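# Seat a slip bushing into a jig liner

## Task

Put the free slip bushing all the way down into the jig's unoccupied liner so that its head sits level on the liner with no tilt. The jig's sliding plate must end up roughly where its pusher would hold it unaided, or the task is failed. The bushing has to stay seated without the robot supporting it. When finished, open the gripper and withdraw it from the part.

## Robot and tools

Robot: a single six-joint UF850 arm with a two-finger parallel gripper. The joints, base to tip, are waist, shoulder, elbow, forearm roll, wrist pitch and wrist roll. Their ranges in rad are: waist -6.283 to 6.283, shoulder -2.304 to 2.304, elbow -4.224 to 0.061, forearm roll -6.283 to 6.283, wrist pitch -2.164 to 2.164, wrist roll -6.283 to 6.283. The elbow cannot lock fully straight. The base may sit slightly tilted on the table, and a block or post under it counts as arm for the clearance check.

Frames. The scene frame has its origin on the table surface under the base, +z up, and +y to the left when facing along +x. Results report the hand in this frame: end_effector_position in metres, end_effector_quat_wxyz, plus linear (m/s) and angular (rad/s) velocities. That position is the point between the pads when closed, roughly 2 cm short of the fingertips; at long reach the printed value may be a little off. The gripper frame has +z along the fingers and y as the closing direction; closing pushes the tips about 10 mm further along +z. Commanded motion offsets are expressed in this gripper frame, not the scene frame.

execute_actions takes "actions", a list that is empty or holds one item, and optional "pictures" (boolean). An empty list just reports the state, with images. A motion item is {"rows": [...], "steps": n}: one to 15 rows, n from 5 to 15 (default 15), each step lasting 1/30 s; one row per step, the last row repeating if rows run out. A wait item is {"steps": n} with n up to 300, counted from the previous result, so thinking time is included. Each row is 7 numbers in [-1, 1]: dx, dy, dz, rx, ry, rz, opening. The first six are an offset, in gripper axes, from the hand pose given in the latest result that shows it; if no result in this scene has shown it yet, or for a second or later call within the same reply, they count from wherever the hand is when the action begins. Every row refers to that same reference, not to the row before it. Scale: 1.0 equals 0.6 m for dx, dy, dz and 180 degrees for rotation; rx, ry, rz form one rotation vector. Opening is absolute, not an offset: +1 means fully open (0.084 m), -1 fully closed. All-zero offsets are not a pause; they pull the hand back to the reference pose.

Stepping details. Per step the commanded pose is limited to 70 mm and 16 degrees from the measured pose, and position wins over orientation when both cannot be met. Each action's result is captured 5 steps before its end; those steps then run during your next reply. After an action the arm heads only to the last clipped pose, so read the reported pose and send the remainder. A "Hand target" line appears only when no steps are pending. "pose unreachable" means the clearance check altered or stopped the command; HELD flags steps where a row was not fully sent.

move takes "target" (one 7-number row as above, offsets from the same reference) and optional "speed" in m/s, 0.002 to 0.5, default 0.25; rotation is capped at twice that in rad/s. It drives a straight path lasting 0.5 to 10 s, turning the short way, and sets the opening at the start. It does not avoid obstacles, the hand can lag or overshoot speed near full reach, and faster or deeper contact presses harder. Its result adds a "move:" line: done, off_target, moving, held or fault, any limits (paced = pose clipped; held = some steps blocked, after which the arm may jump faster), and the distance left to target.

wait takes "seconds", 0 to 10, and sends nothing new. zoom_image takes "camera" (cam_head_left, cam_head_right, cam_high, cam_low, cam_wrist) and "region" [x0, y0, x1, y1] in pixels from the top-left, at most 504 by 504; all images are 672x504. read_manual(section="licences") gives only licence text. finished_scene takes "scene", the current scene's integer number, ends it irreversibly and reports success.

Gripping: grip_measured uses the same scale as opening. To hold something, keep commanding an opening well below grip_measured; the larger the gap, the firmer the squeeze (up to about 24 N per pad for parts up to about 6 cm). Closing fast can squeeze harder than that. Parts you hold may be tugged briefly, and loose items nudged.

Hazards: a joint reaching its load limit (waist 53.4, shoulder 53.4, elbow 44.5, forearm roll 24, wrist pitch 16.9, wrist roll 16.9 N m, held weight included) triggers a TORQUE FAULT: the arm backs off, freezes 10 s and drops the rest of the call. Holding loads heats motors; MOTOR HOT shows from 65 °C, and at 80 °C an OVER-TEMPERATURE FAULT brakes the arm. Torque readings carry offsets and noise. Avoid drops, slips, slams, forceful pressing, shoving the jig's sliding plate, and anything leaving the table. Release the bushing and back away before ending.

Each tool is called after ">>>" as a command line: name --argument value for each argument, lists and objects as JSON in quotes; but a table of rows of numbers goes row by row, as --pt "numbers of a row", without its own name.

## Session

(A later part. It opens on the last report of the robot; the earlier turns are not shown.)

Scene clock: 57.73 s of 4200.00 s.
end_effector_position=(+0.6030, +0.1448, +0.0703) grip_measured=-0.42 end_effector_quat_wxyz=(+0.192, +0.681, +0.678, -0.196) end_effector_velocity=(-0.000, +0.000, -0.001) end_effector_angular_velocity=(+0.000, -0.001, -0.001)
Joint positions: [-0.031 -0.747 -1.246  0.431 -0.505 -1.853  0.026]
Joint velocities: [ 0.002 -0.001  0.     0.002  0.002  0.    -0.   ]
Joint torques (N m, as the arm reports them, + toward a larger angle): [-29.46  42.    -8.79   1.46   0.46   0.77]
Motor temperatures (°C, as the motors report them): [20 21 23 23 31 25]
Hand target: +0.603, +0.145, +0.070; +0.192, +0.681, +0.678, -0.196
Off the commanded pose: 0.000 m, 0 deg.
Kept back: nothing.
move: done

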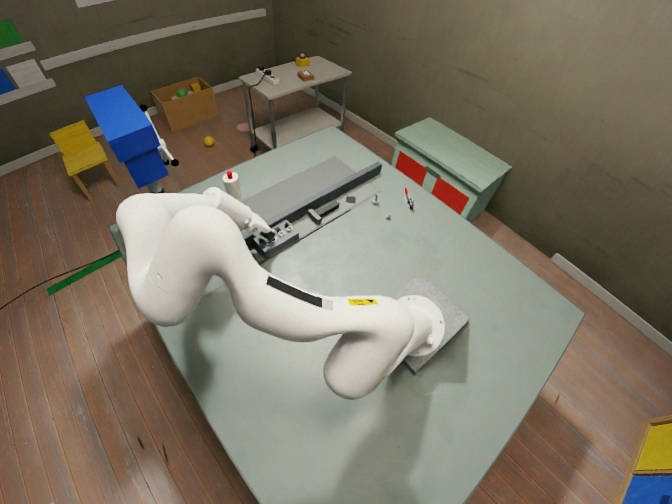

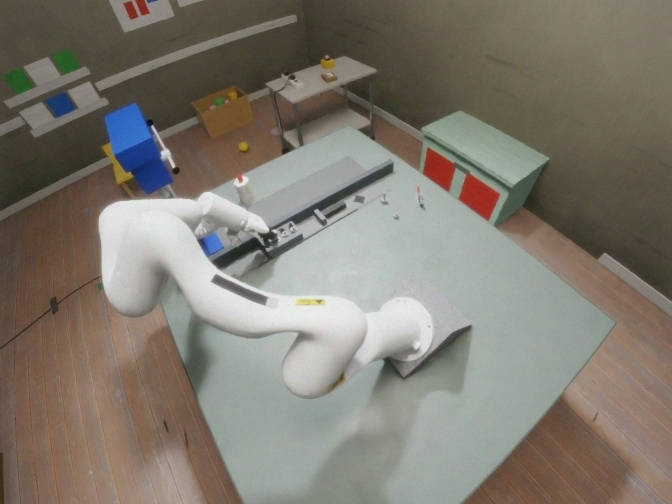

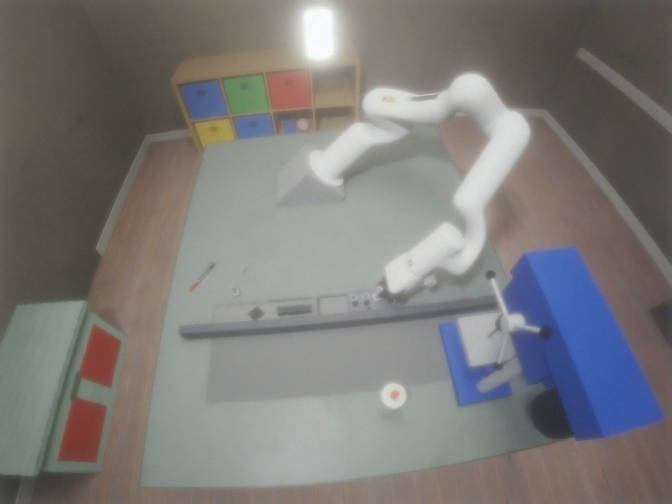

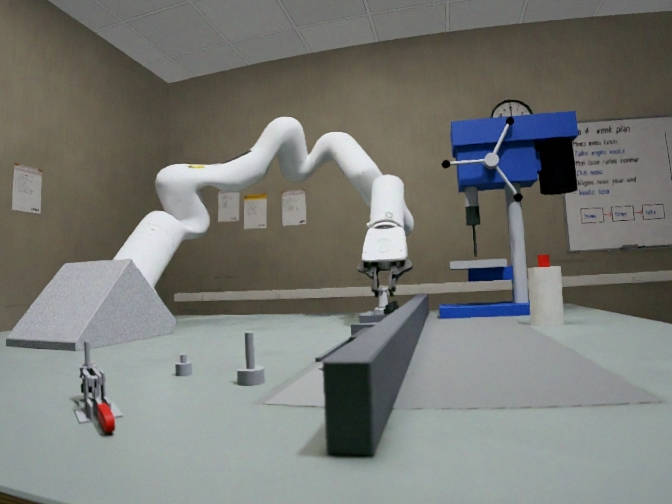

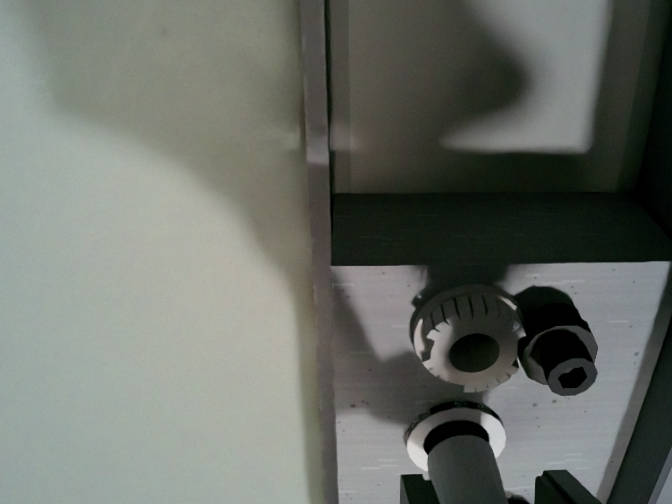

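>>> move --target '[0.0021,-0.0005,0.0065,0,0,0,-0.85]' --speed 0.012

>>> zoom_image --camera "cam_wrist" --region '[380, 350, 560, 504]'

>>> zoom_image --camera "cam_head_right" --region '[250, 215, 300, 255]'

>>> zoom_image --camera "cam_high" --region '[345, 270, 405, 315]'

Scene clock: 58.70 s of 4200.00 s.
end_effector_position=(+0.6027, +0.1439, +0.0665) grip_measured=-0.42 end_effector_quat_wxyz=(+0.192, +0.681, +0.678, -0.196) end_effector_velocity=(+0.000, -0.000, -0.002) end_effector_angular_velocity=(+0.000, -0.001, -0.000)
Joint positions: [-0.027 -0.753 -1.246  0.436 -0.5   -1.855  0.026]
Joint velocities: [ 0.001 -0.003 -0.001  0.003  0.002 -0.001  0.   ]
Joint torques (N m, as the arm reports them, + toward a larger angle): [-25.49  42.81  -8.54  -0.35   0.7    0.64]
Motor temperatures (°C, as the motors report them): [20 21 23 23 31 25]
Hand target: +0.603, +0.144, +0.066; +0.192, +0.681, +0.678, -0.196
Off the commanded pose: 0.000 m, 0 deg.
Kept back: nothing.
move: done

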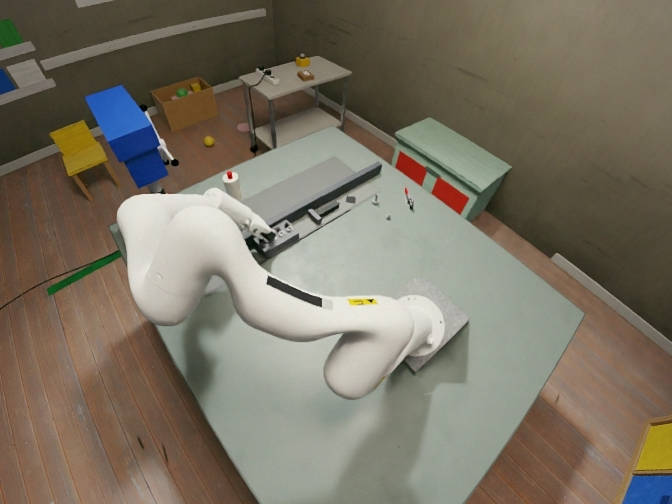

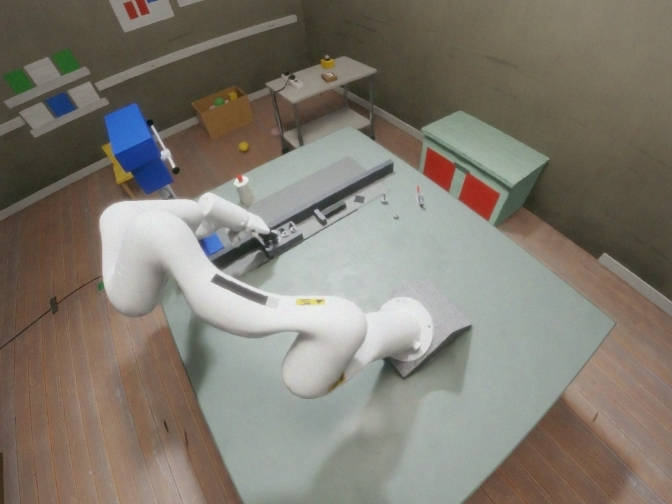

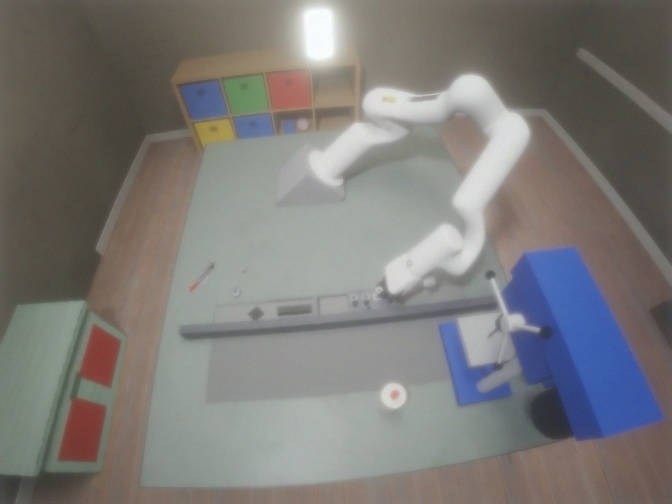

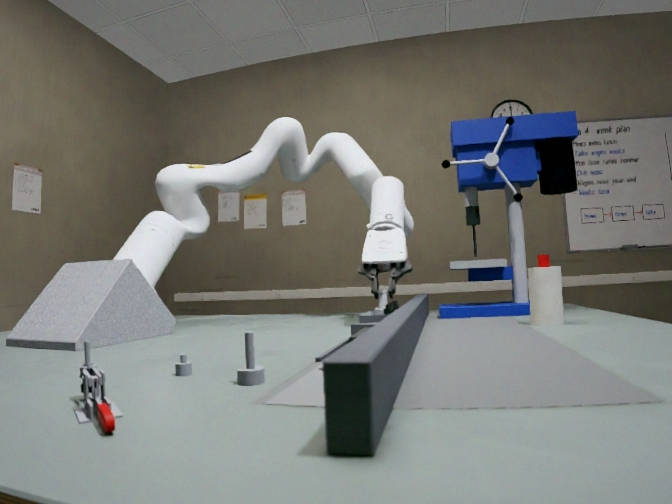

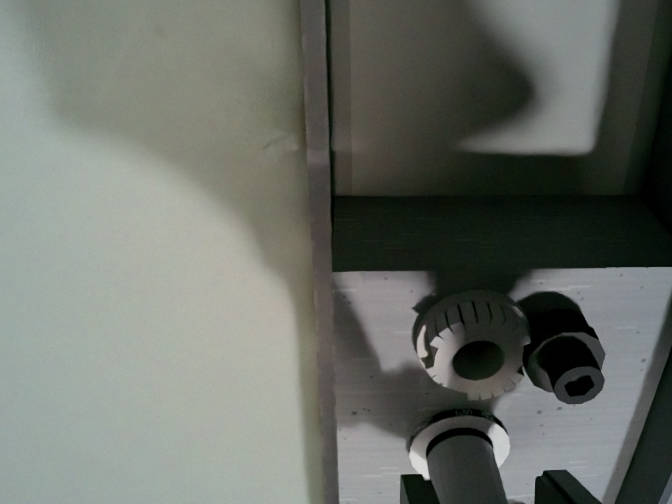

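Region (380, 350, 560, 504) of cam_wrist's 672x504 image, scaled by 2.800, with more detail than that image has; it fills the top 431 rows of this view, and the rest is white.

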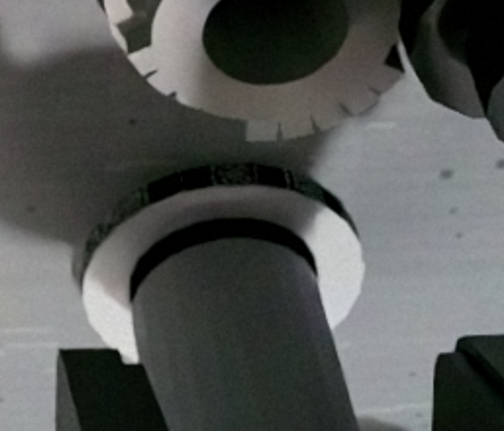

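Region (250, 215, 300, 255) of cam_head_right's 672x504 image, scaled by 10.080, with more detail than that image has; it fills the top 403 rows of this view, and the rest is white.

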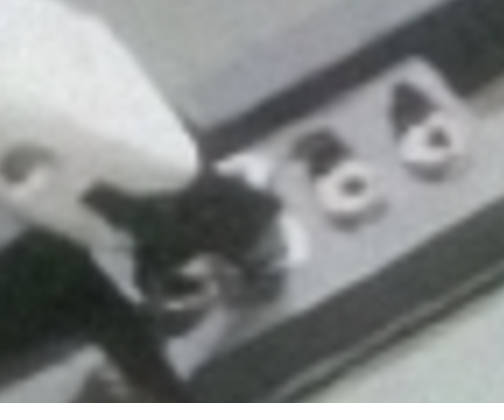

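Region (345, 270, 405, 315) of cam_high's 672x504 image, scaled by 8.400, with more detail than that image has; it fills the top 378 rows of this view, and the rest is white.

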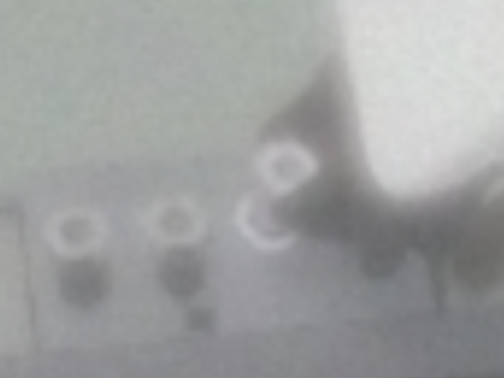

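>>> move --target '[0.0020,0.0002,0.0033,0,0,0,-0.85]' --speed 0.006

>>> zoom_image --camera "cam_wrist" --region '[380, 350, 560, 504]'

>>> zoom_image --camera "cam_high" --region '[345, 270, 405, 315]'

Scene clock: 59.63 s of 4200.00 s.
end_effector_position=(+0.6028, +0.1439, +0.0642) grip_measured=-0.42 end_effector_quat_wxyz=(+0.192, +0.681, +0.678, -0.196) end_effector_velocity=(+0.000, +0.000, -0.001) end_effector_angular_velocity=(+0.000, -0.001, +0.000)
Joint positions: [-0.025 -0.756 -1.248  0.438 -0.497 -1.855  0.026]
Joint velocities: [ 0.001 -0.001 -0.001  0.001  0.001  0.    -0.   ]
Joint torques (N m, as the arm reports them, + toward a larger angle): [-25.39  46.07  -9.39   0.15   0.28   0.83]
Motor temperatures (°C, as the motors report them): [20 21 23 23 31 25]
Hand target: +0.603, +0.144, +0.064; +0.192, +0.681, +0.678, -0.196
Off the commanded pose: 0.000 m, 0 deg.
Kept back: nothing.
move: done

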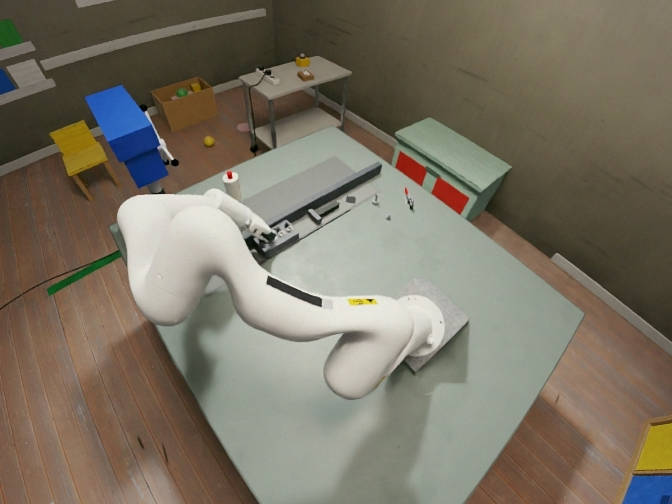

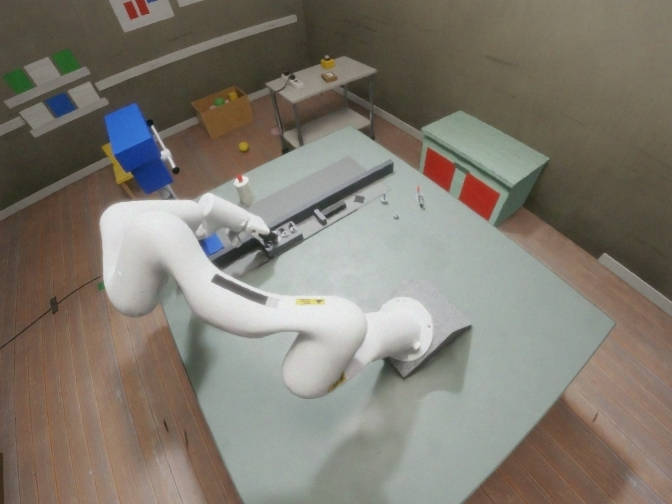

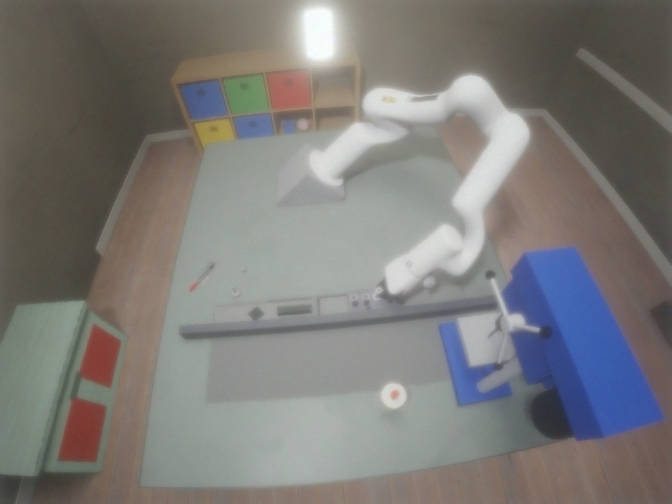

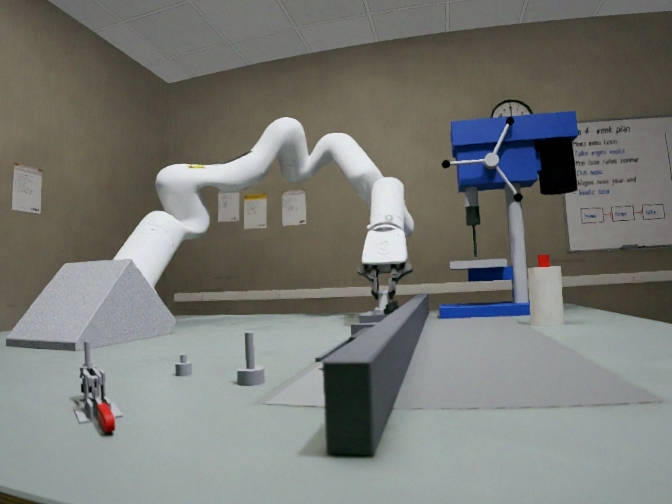

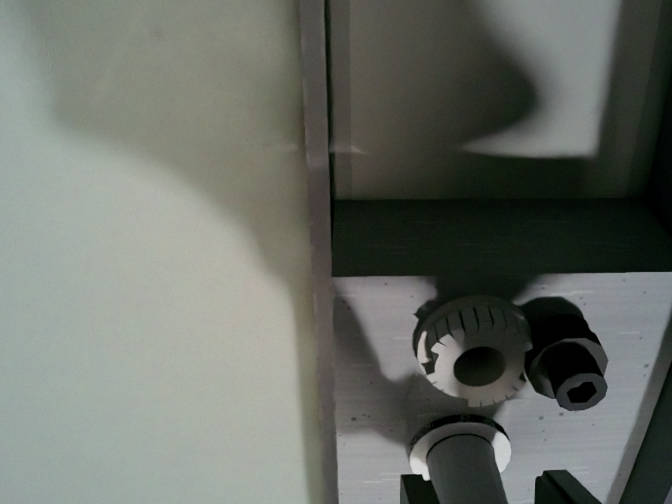

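Region (380, 350, 560, 504) of cam_wrist's 672x504 image, scaled by 2.800, with more detail than that image has; it fills the top 431 rows of this view, and the rest is white.

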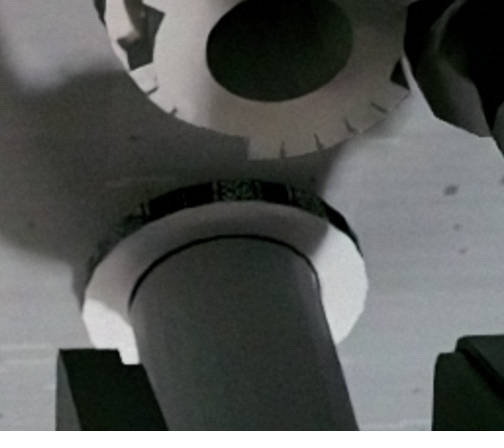

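Region (345, 270, 405, 315) of cam_high's 672x504 image, scaled by 8.400, with more detail than that image has; it fills the top 378 rows of this view, and the rest is white.

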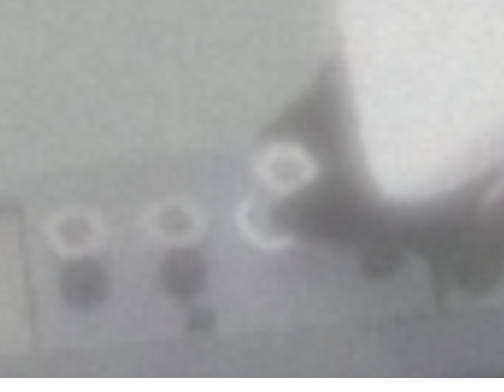

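>>> move --target '[0.0011,0,0.0018,0,0,0,-0.85]' --speed 0.004

>>> zoom_image --camera "cam_wrist" --region '[380, 350, 560, 504]'

Scene clock: 60.57 s of 4200.00 s.
end_effector_position=(+0.6029, +0.1439, +0.0630) grip_measured=-0.42 end_effector_quat_wxyz=(+0.192, +0.681, +0.678, -0.196) end_effector_velocity=(+0.000, -0.000, +0.000) end_effector_angular_velocity=(-0.001, +0.001, +0.001)
Joint positions: [-0.024 -0.758 -1.248  0.439 -0.496 -1.855  0.026]
Joint velocities: [ 0.    -0.    -0.    -0.002  0.     0.     0.   ]
Joint torques (N m, as the arm reports them, + toward a larger angle): [-25.88  39.8   -9.48   1.83   0.33   0.96]
Motor temperatures (°C, as the motors report them): [20 21 23 23 31 25]
Hand target: +0.603, +0.144, +0.063; +0.192, +0.681, +0.678, -0.196
Off the commanded pose: 0.000 m, 0 deg.
Kept back: nothing.
move: done

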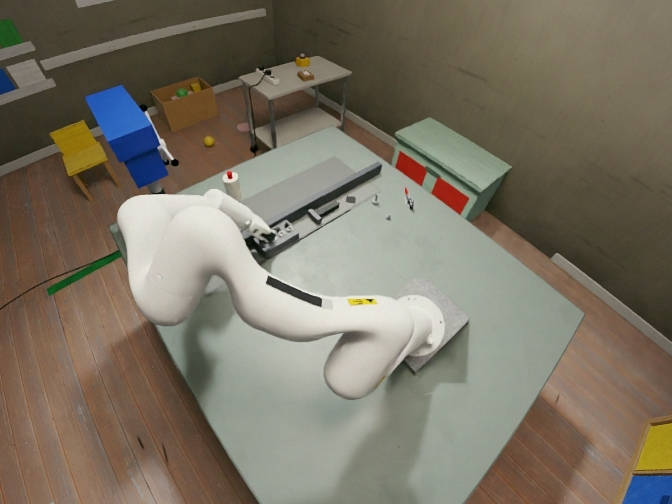

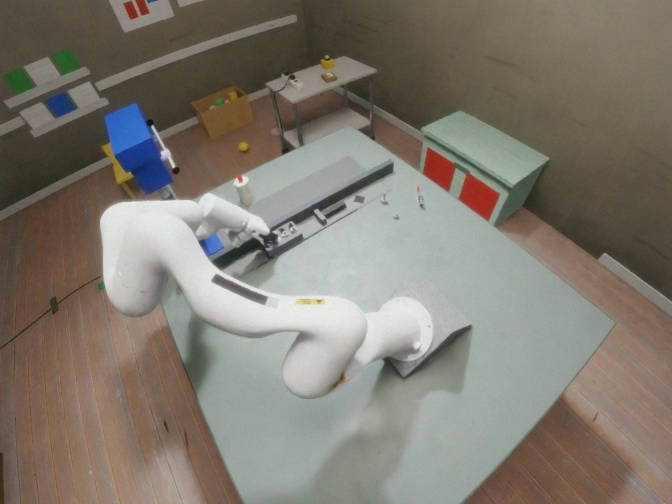

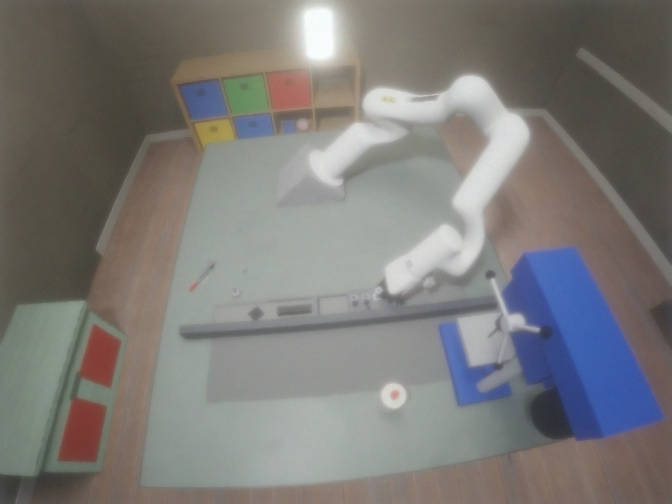

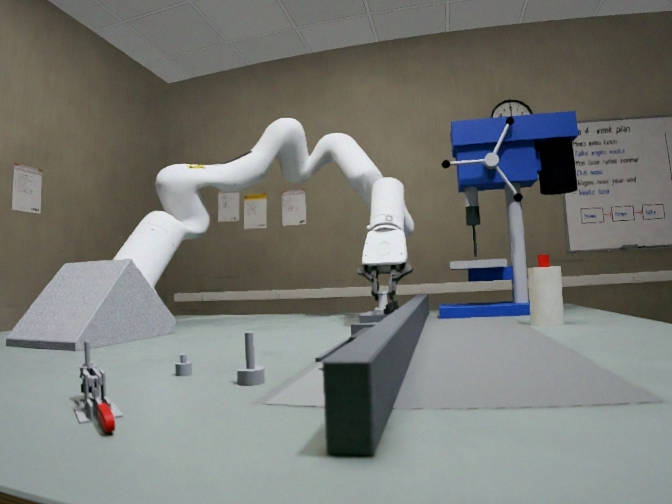

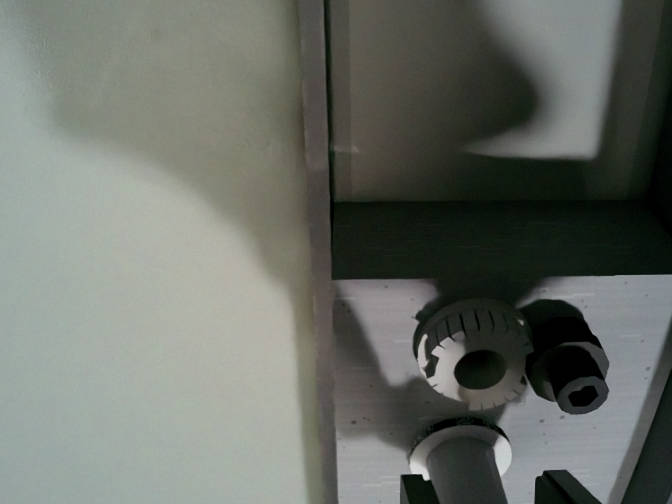

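Region (380, 350, 560, 504) of cam_wrist's 672x504 image, scaled by 2.800, with more detail than that image has; it fills the top 431 rows of this view, and the rest is white.

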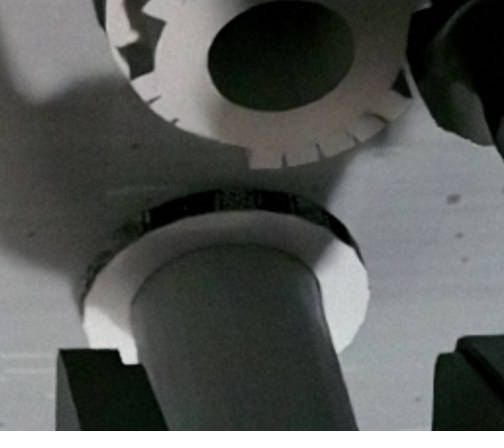

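Entering cleanly (ring width preserved). Continue.

>>> move --target '[0.0026,0,0.0042,0,0,0,-0.85]' --speed 0.004

>>> zoom_image --camera "cam_wrist" --region '[380, 350, 560, 504]'

>>> zoom_image --camera "cam_low" --region '[360, 280, 405, 320]'

Scene clock: 61.73 s of 4200.00 s.
end_effector_position=(+0.6029, +0.1439, +0.0601) grip_measured=-0.42 end_effector_quat_wxyz=(+0.192, +0.681, +0.678, -0.196) end_effector_velocity=(-0.001, -0.000, -0.001) end_effector_angular_velocity=(+0.000, +0.001, -0.002)
Joint positions: [-0.02  -0.762 -1.249  0.442 -0.492 -1.855  0.026]
Joint velocities: [ 0.001 -0.002  0.001  0.001  0.001  0.    -0.   ]
Joint torques (N m, as the arm reports them, + toward a larger angle): [-25.92  42.1   -9.23   1.55   0.31   0.79]
Motor temperatures (°C, as the motors report them): [20 21 23 23 31 25]
Hand target: +0.603, +0.144, +0.060; +0.192, +0.681, +0.678, -0.196
Off the commanded pose: 0.000 m, 0 deg.
Kept back: nothing.
move: done

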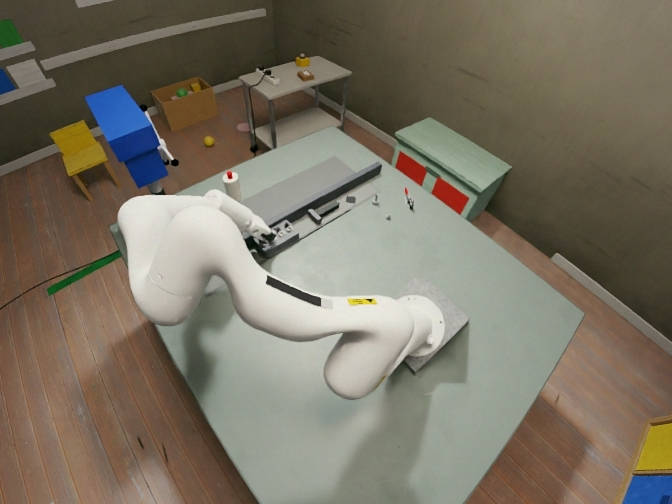

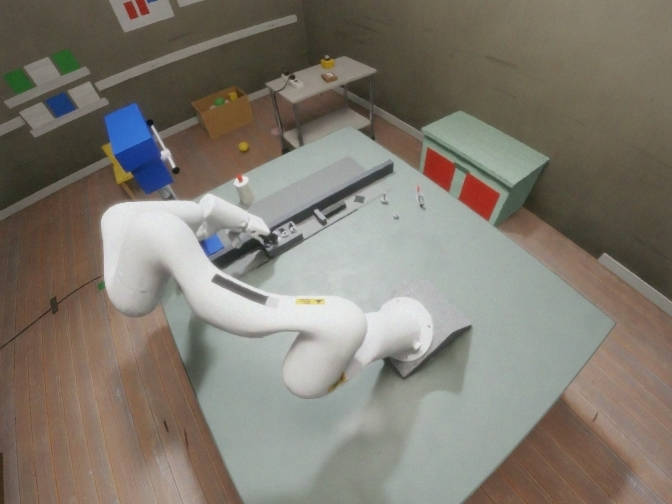

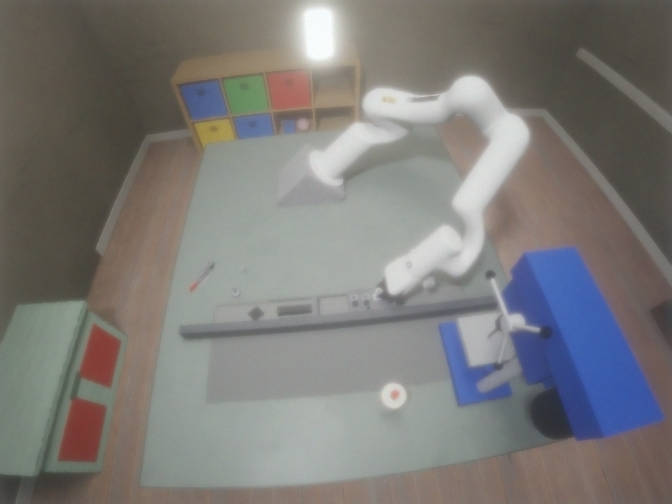

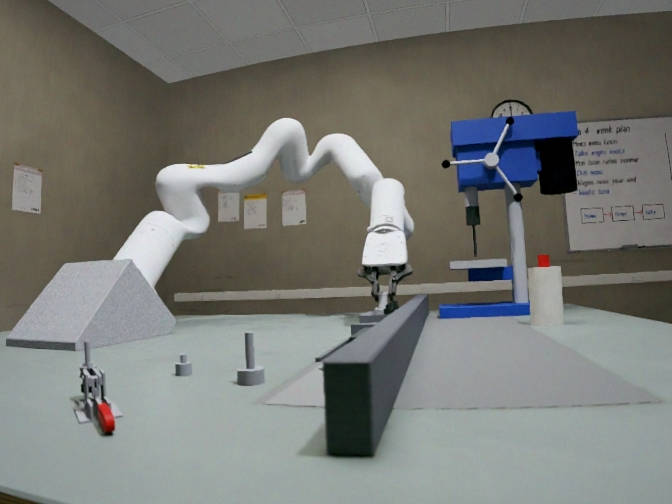

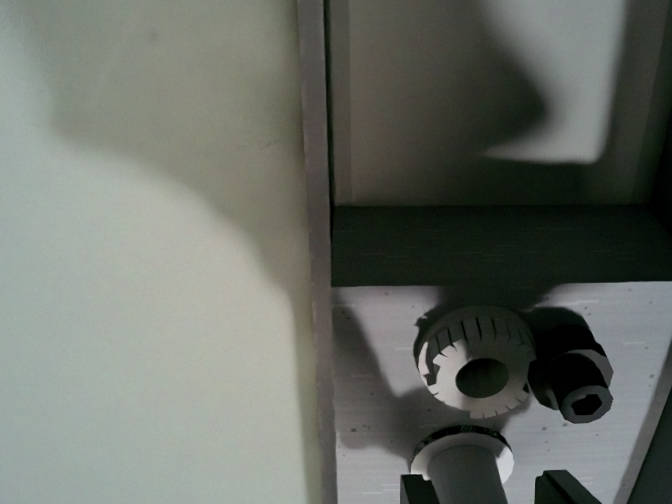

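Region (380, 350, 560, 504) of cam_wrist's 672x504 image, scaled by 2.800, with more detail than that image has; it fills the top 431 rows of this view, and the rest is white.

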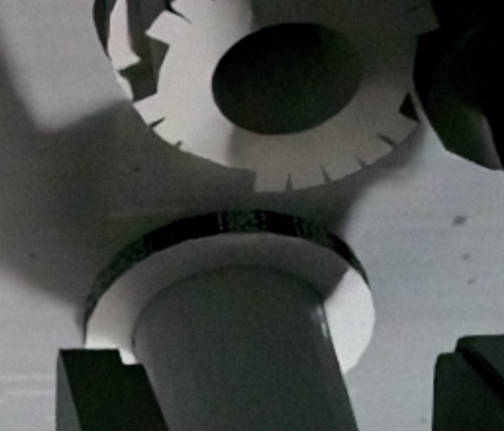

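Region (360, 280, 405, 320) of cam_low's 672x504 image, scaled by 11.200, with more detail than that image has.

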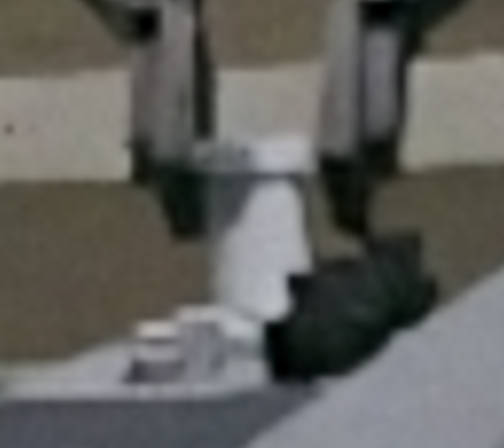

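Free. Down 9 mm more.

>>> move --target '[0.008,0,0.0127,0,0,0,-0.85]' --speed 0.007

>>> zoom_image --camera "cam_low" --region '[360, 280, 405, 320]'

Scene clock: 63.47 s of 4200.00 s.
end_effector_position=(+0.6031, +0.1440, +0.0513) grip_measured=-0.42 end_effector_quat_wxyz=(+0.192, +0.681, +0.679, -0.196) end_effector_velocity=(-0.001, -0.001, -0.002) end_effector_angular_velocity=(+0.000, +0.002, -0.002)
Joint positions: [-0.01  -0.775 -1.253  0.45  -0.482 -1.854  0.026]
Joint velocities: [ 0.001 -0.003  0.     0.001  0.001 -0.    -0.   ]
Joint torques (N m, as the arm reports them, + toward a larger angle): [-13.92  27.21  -4.28   1.8   -0.56   0.48]
Motor temperatures (°C, as the motors report them): [20 21 23 23 31 25]
Hand target: +0.603, +0.144, +0.051; +0.192, +0.681, +0.678, -0.196
Off the commanded pose: 0.000 m, 0 deg.
Kept back: nothing.
move: done

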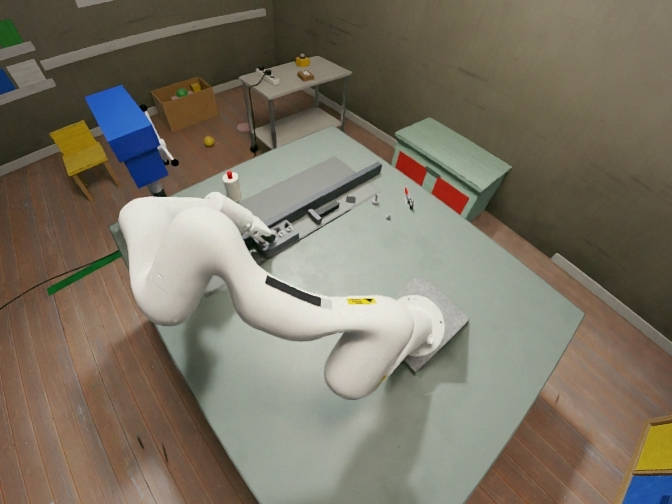

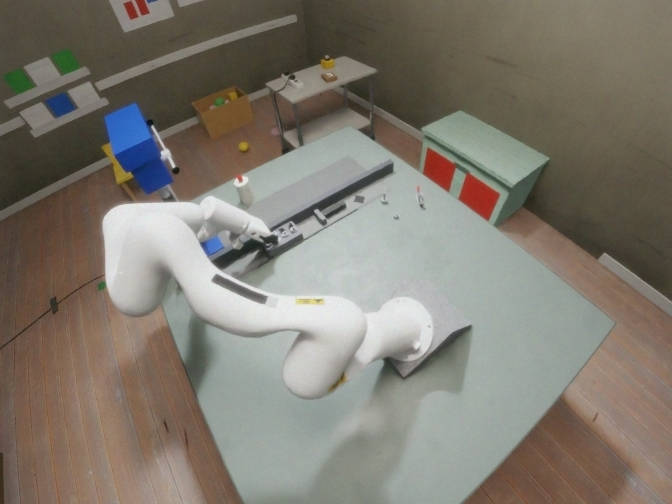

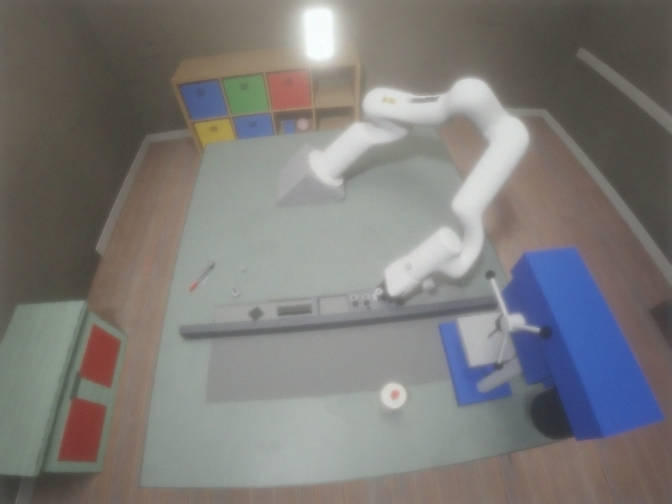

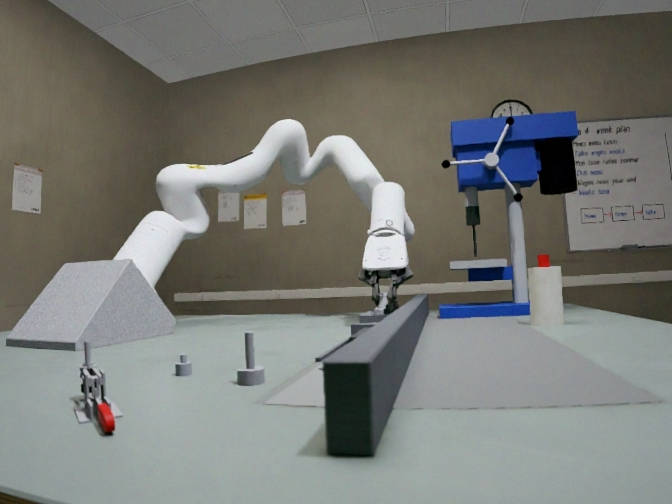

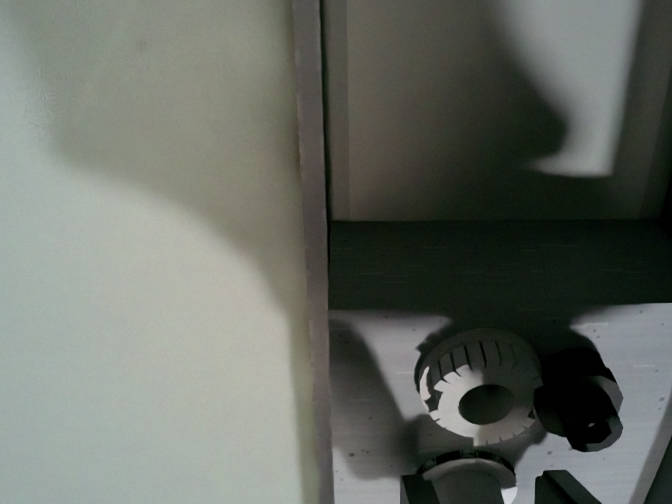

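Region (360, 280, 405, 320) of cam_low's 672x504 image, scaled by 11.200, with more detail than that image has.

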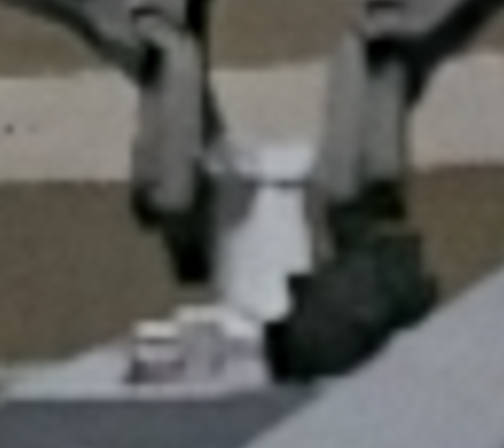

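>>> zoom_image --camera "cam_high" --region '[345, 270, 405, 315]'

>>> zoom_image --camera "cam_wrist" --region '[380, 400, 560, 504]'

Region (345, 270, 405, 315) of cam_high's 672x504 image, scaled by 8.400, with more detail than that image has; it fills the top 378 rows of this view, and the rest is white.

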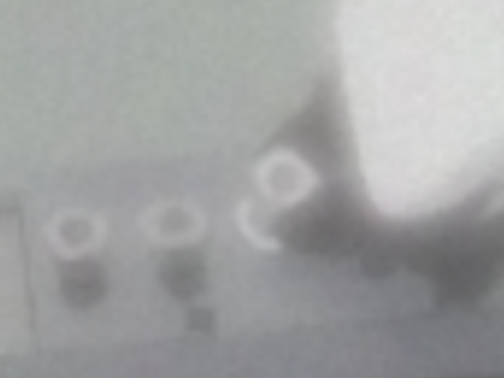

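Region (380, 400, 560, 504) of cam_wrist's 672x504 image, scaled by 2.800, with more detail than that image has; it fills the top 291 rows of this view, and the rest is white.

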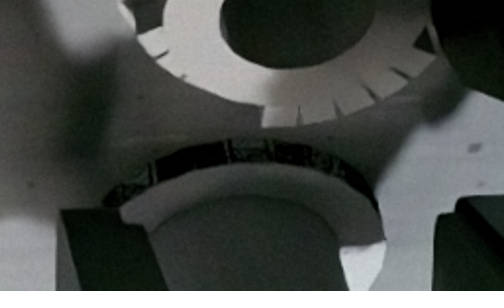

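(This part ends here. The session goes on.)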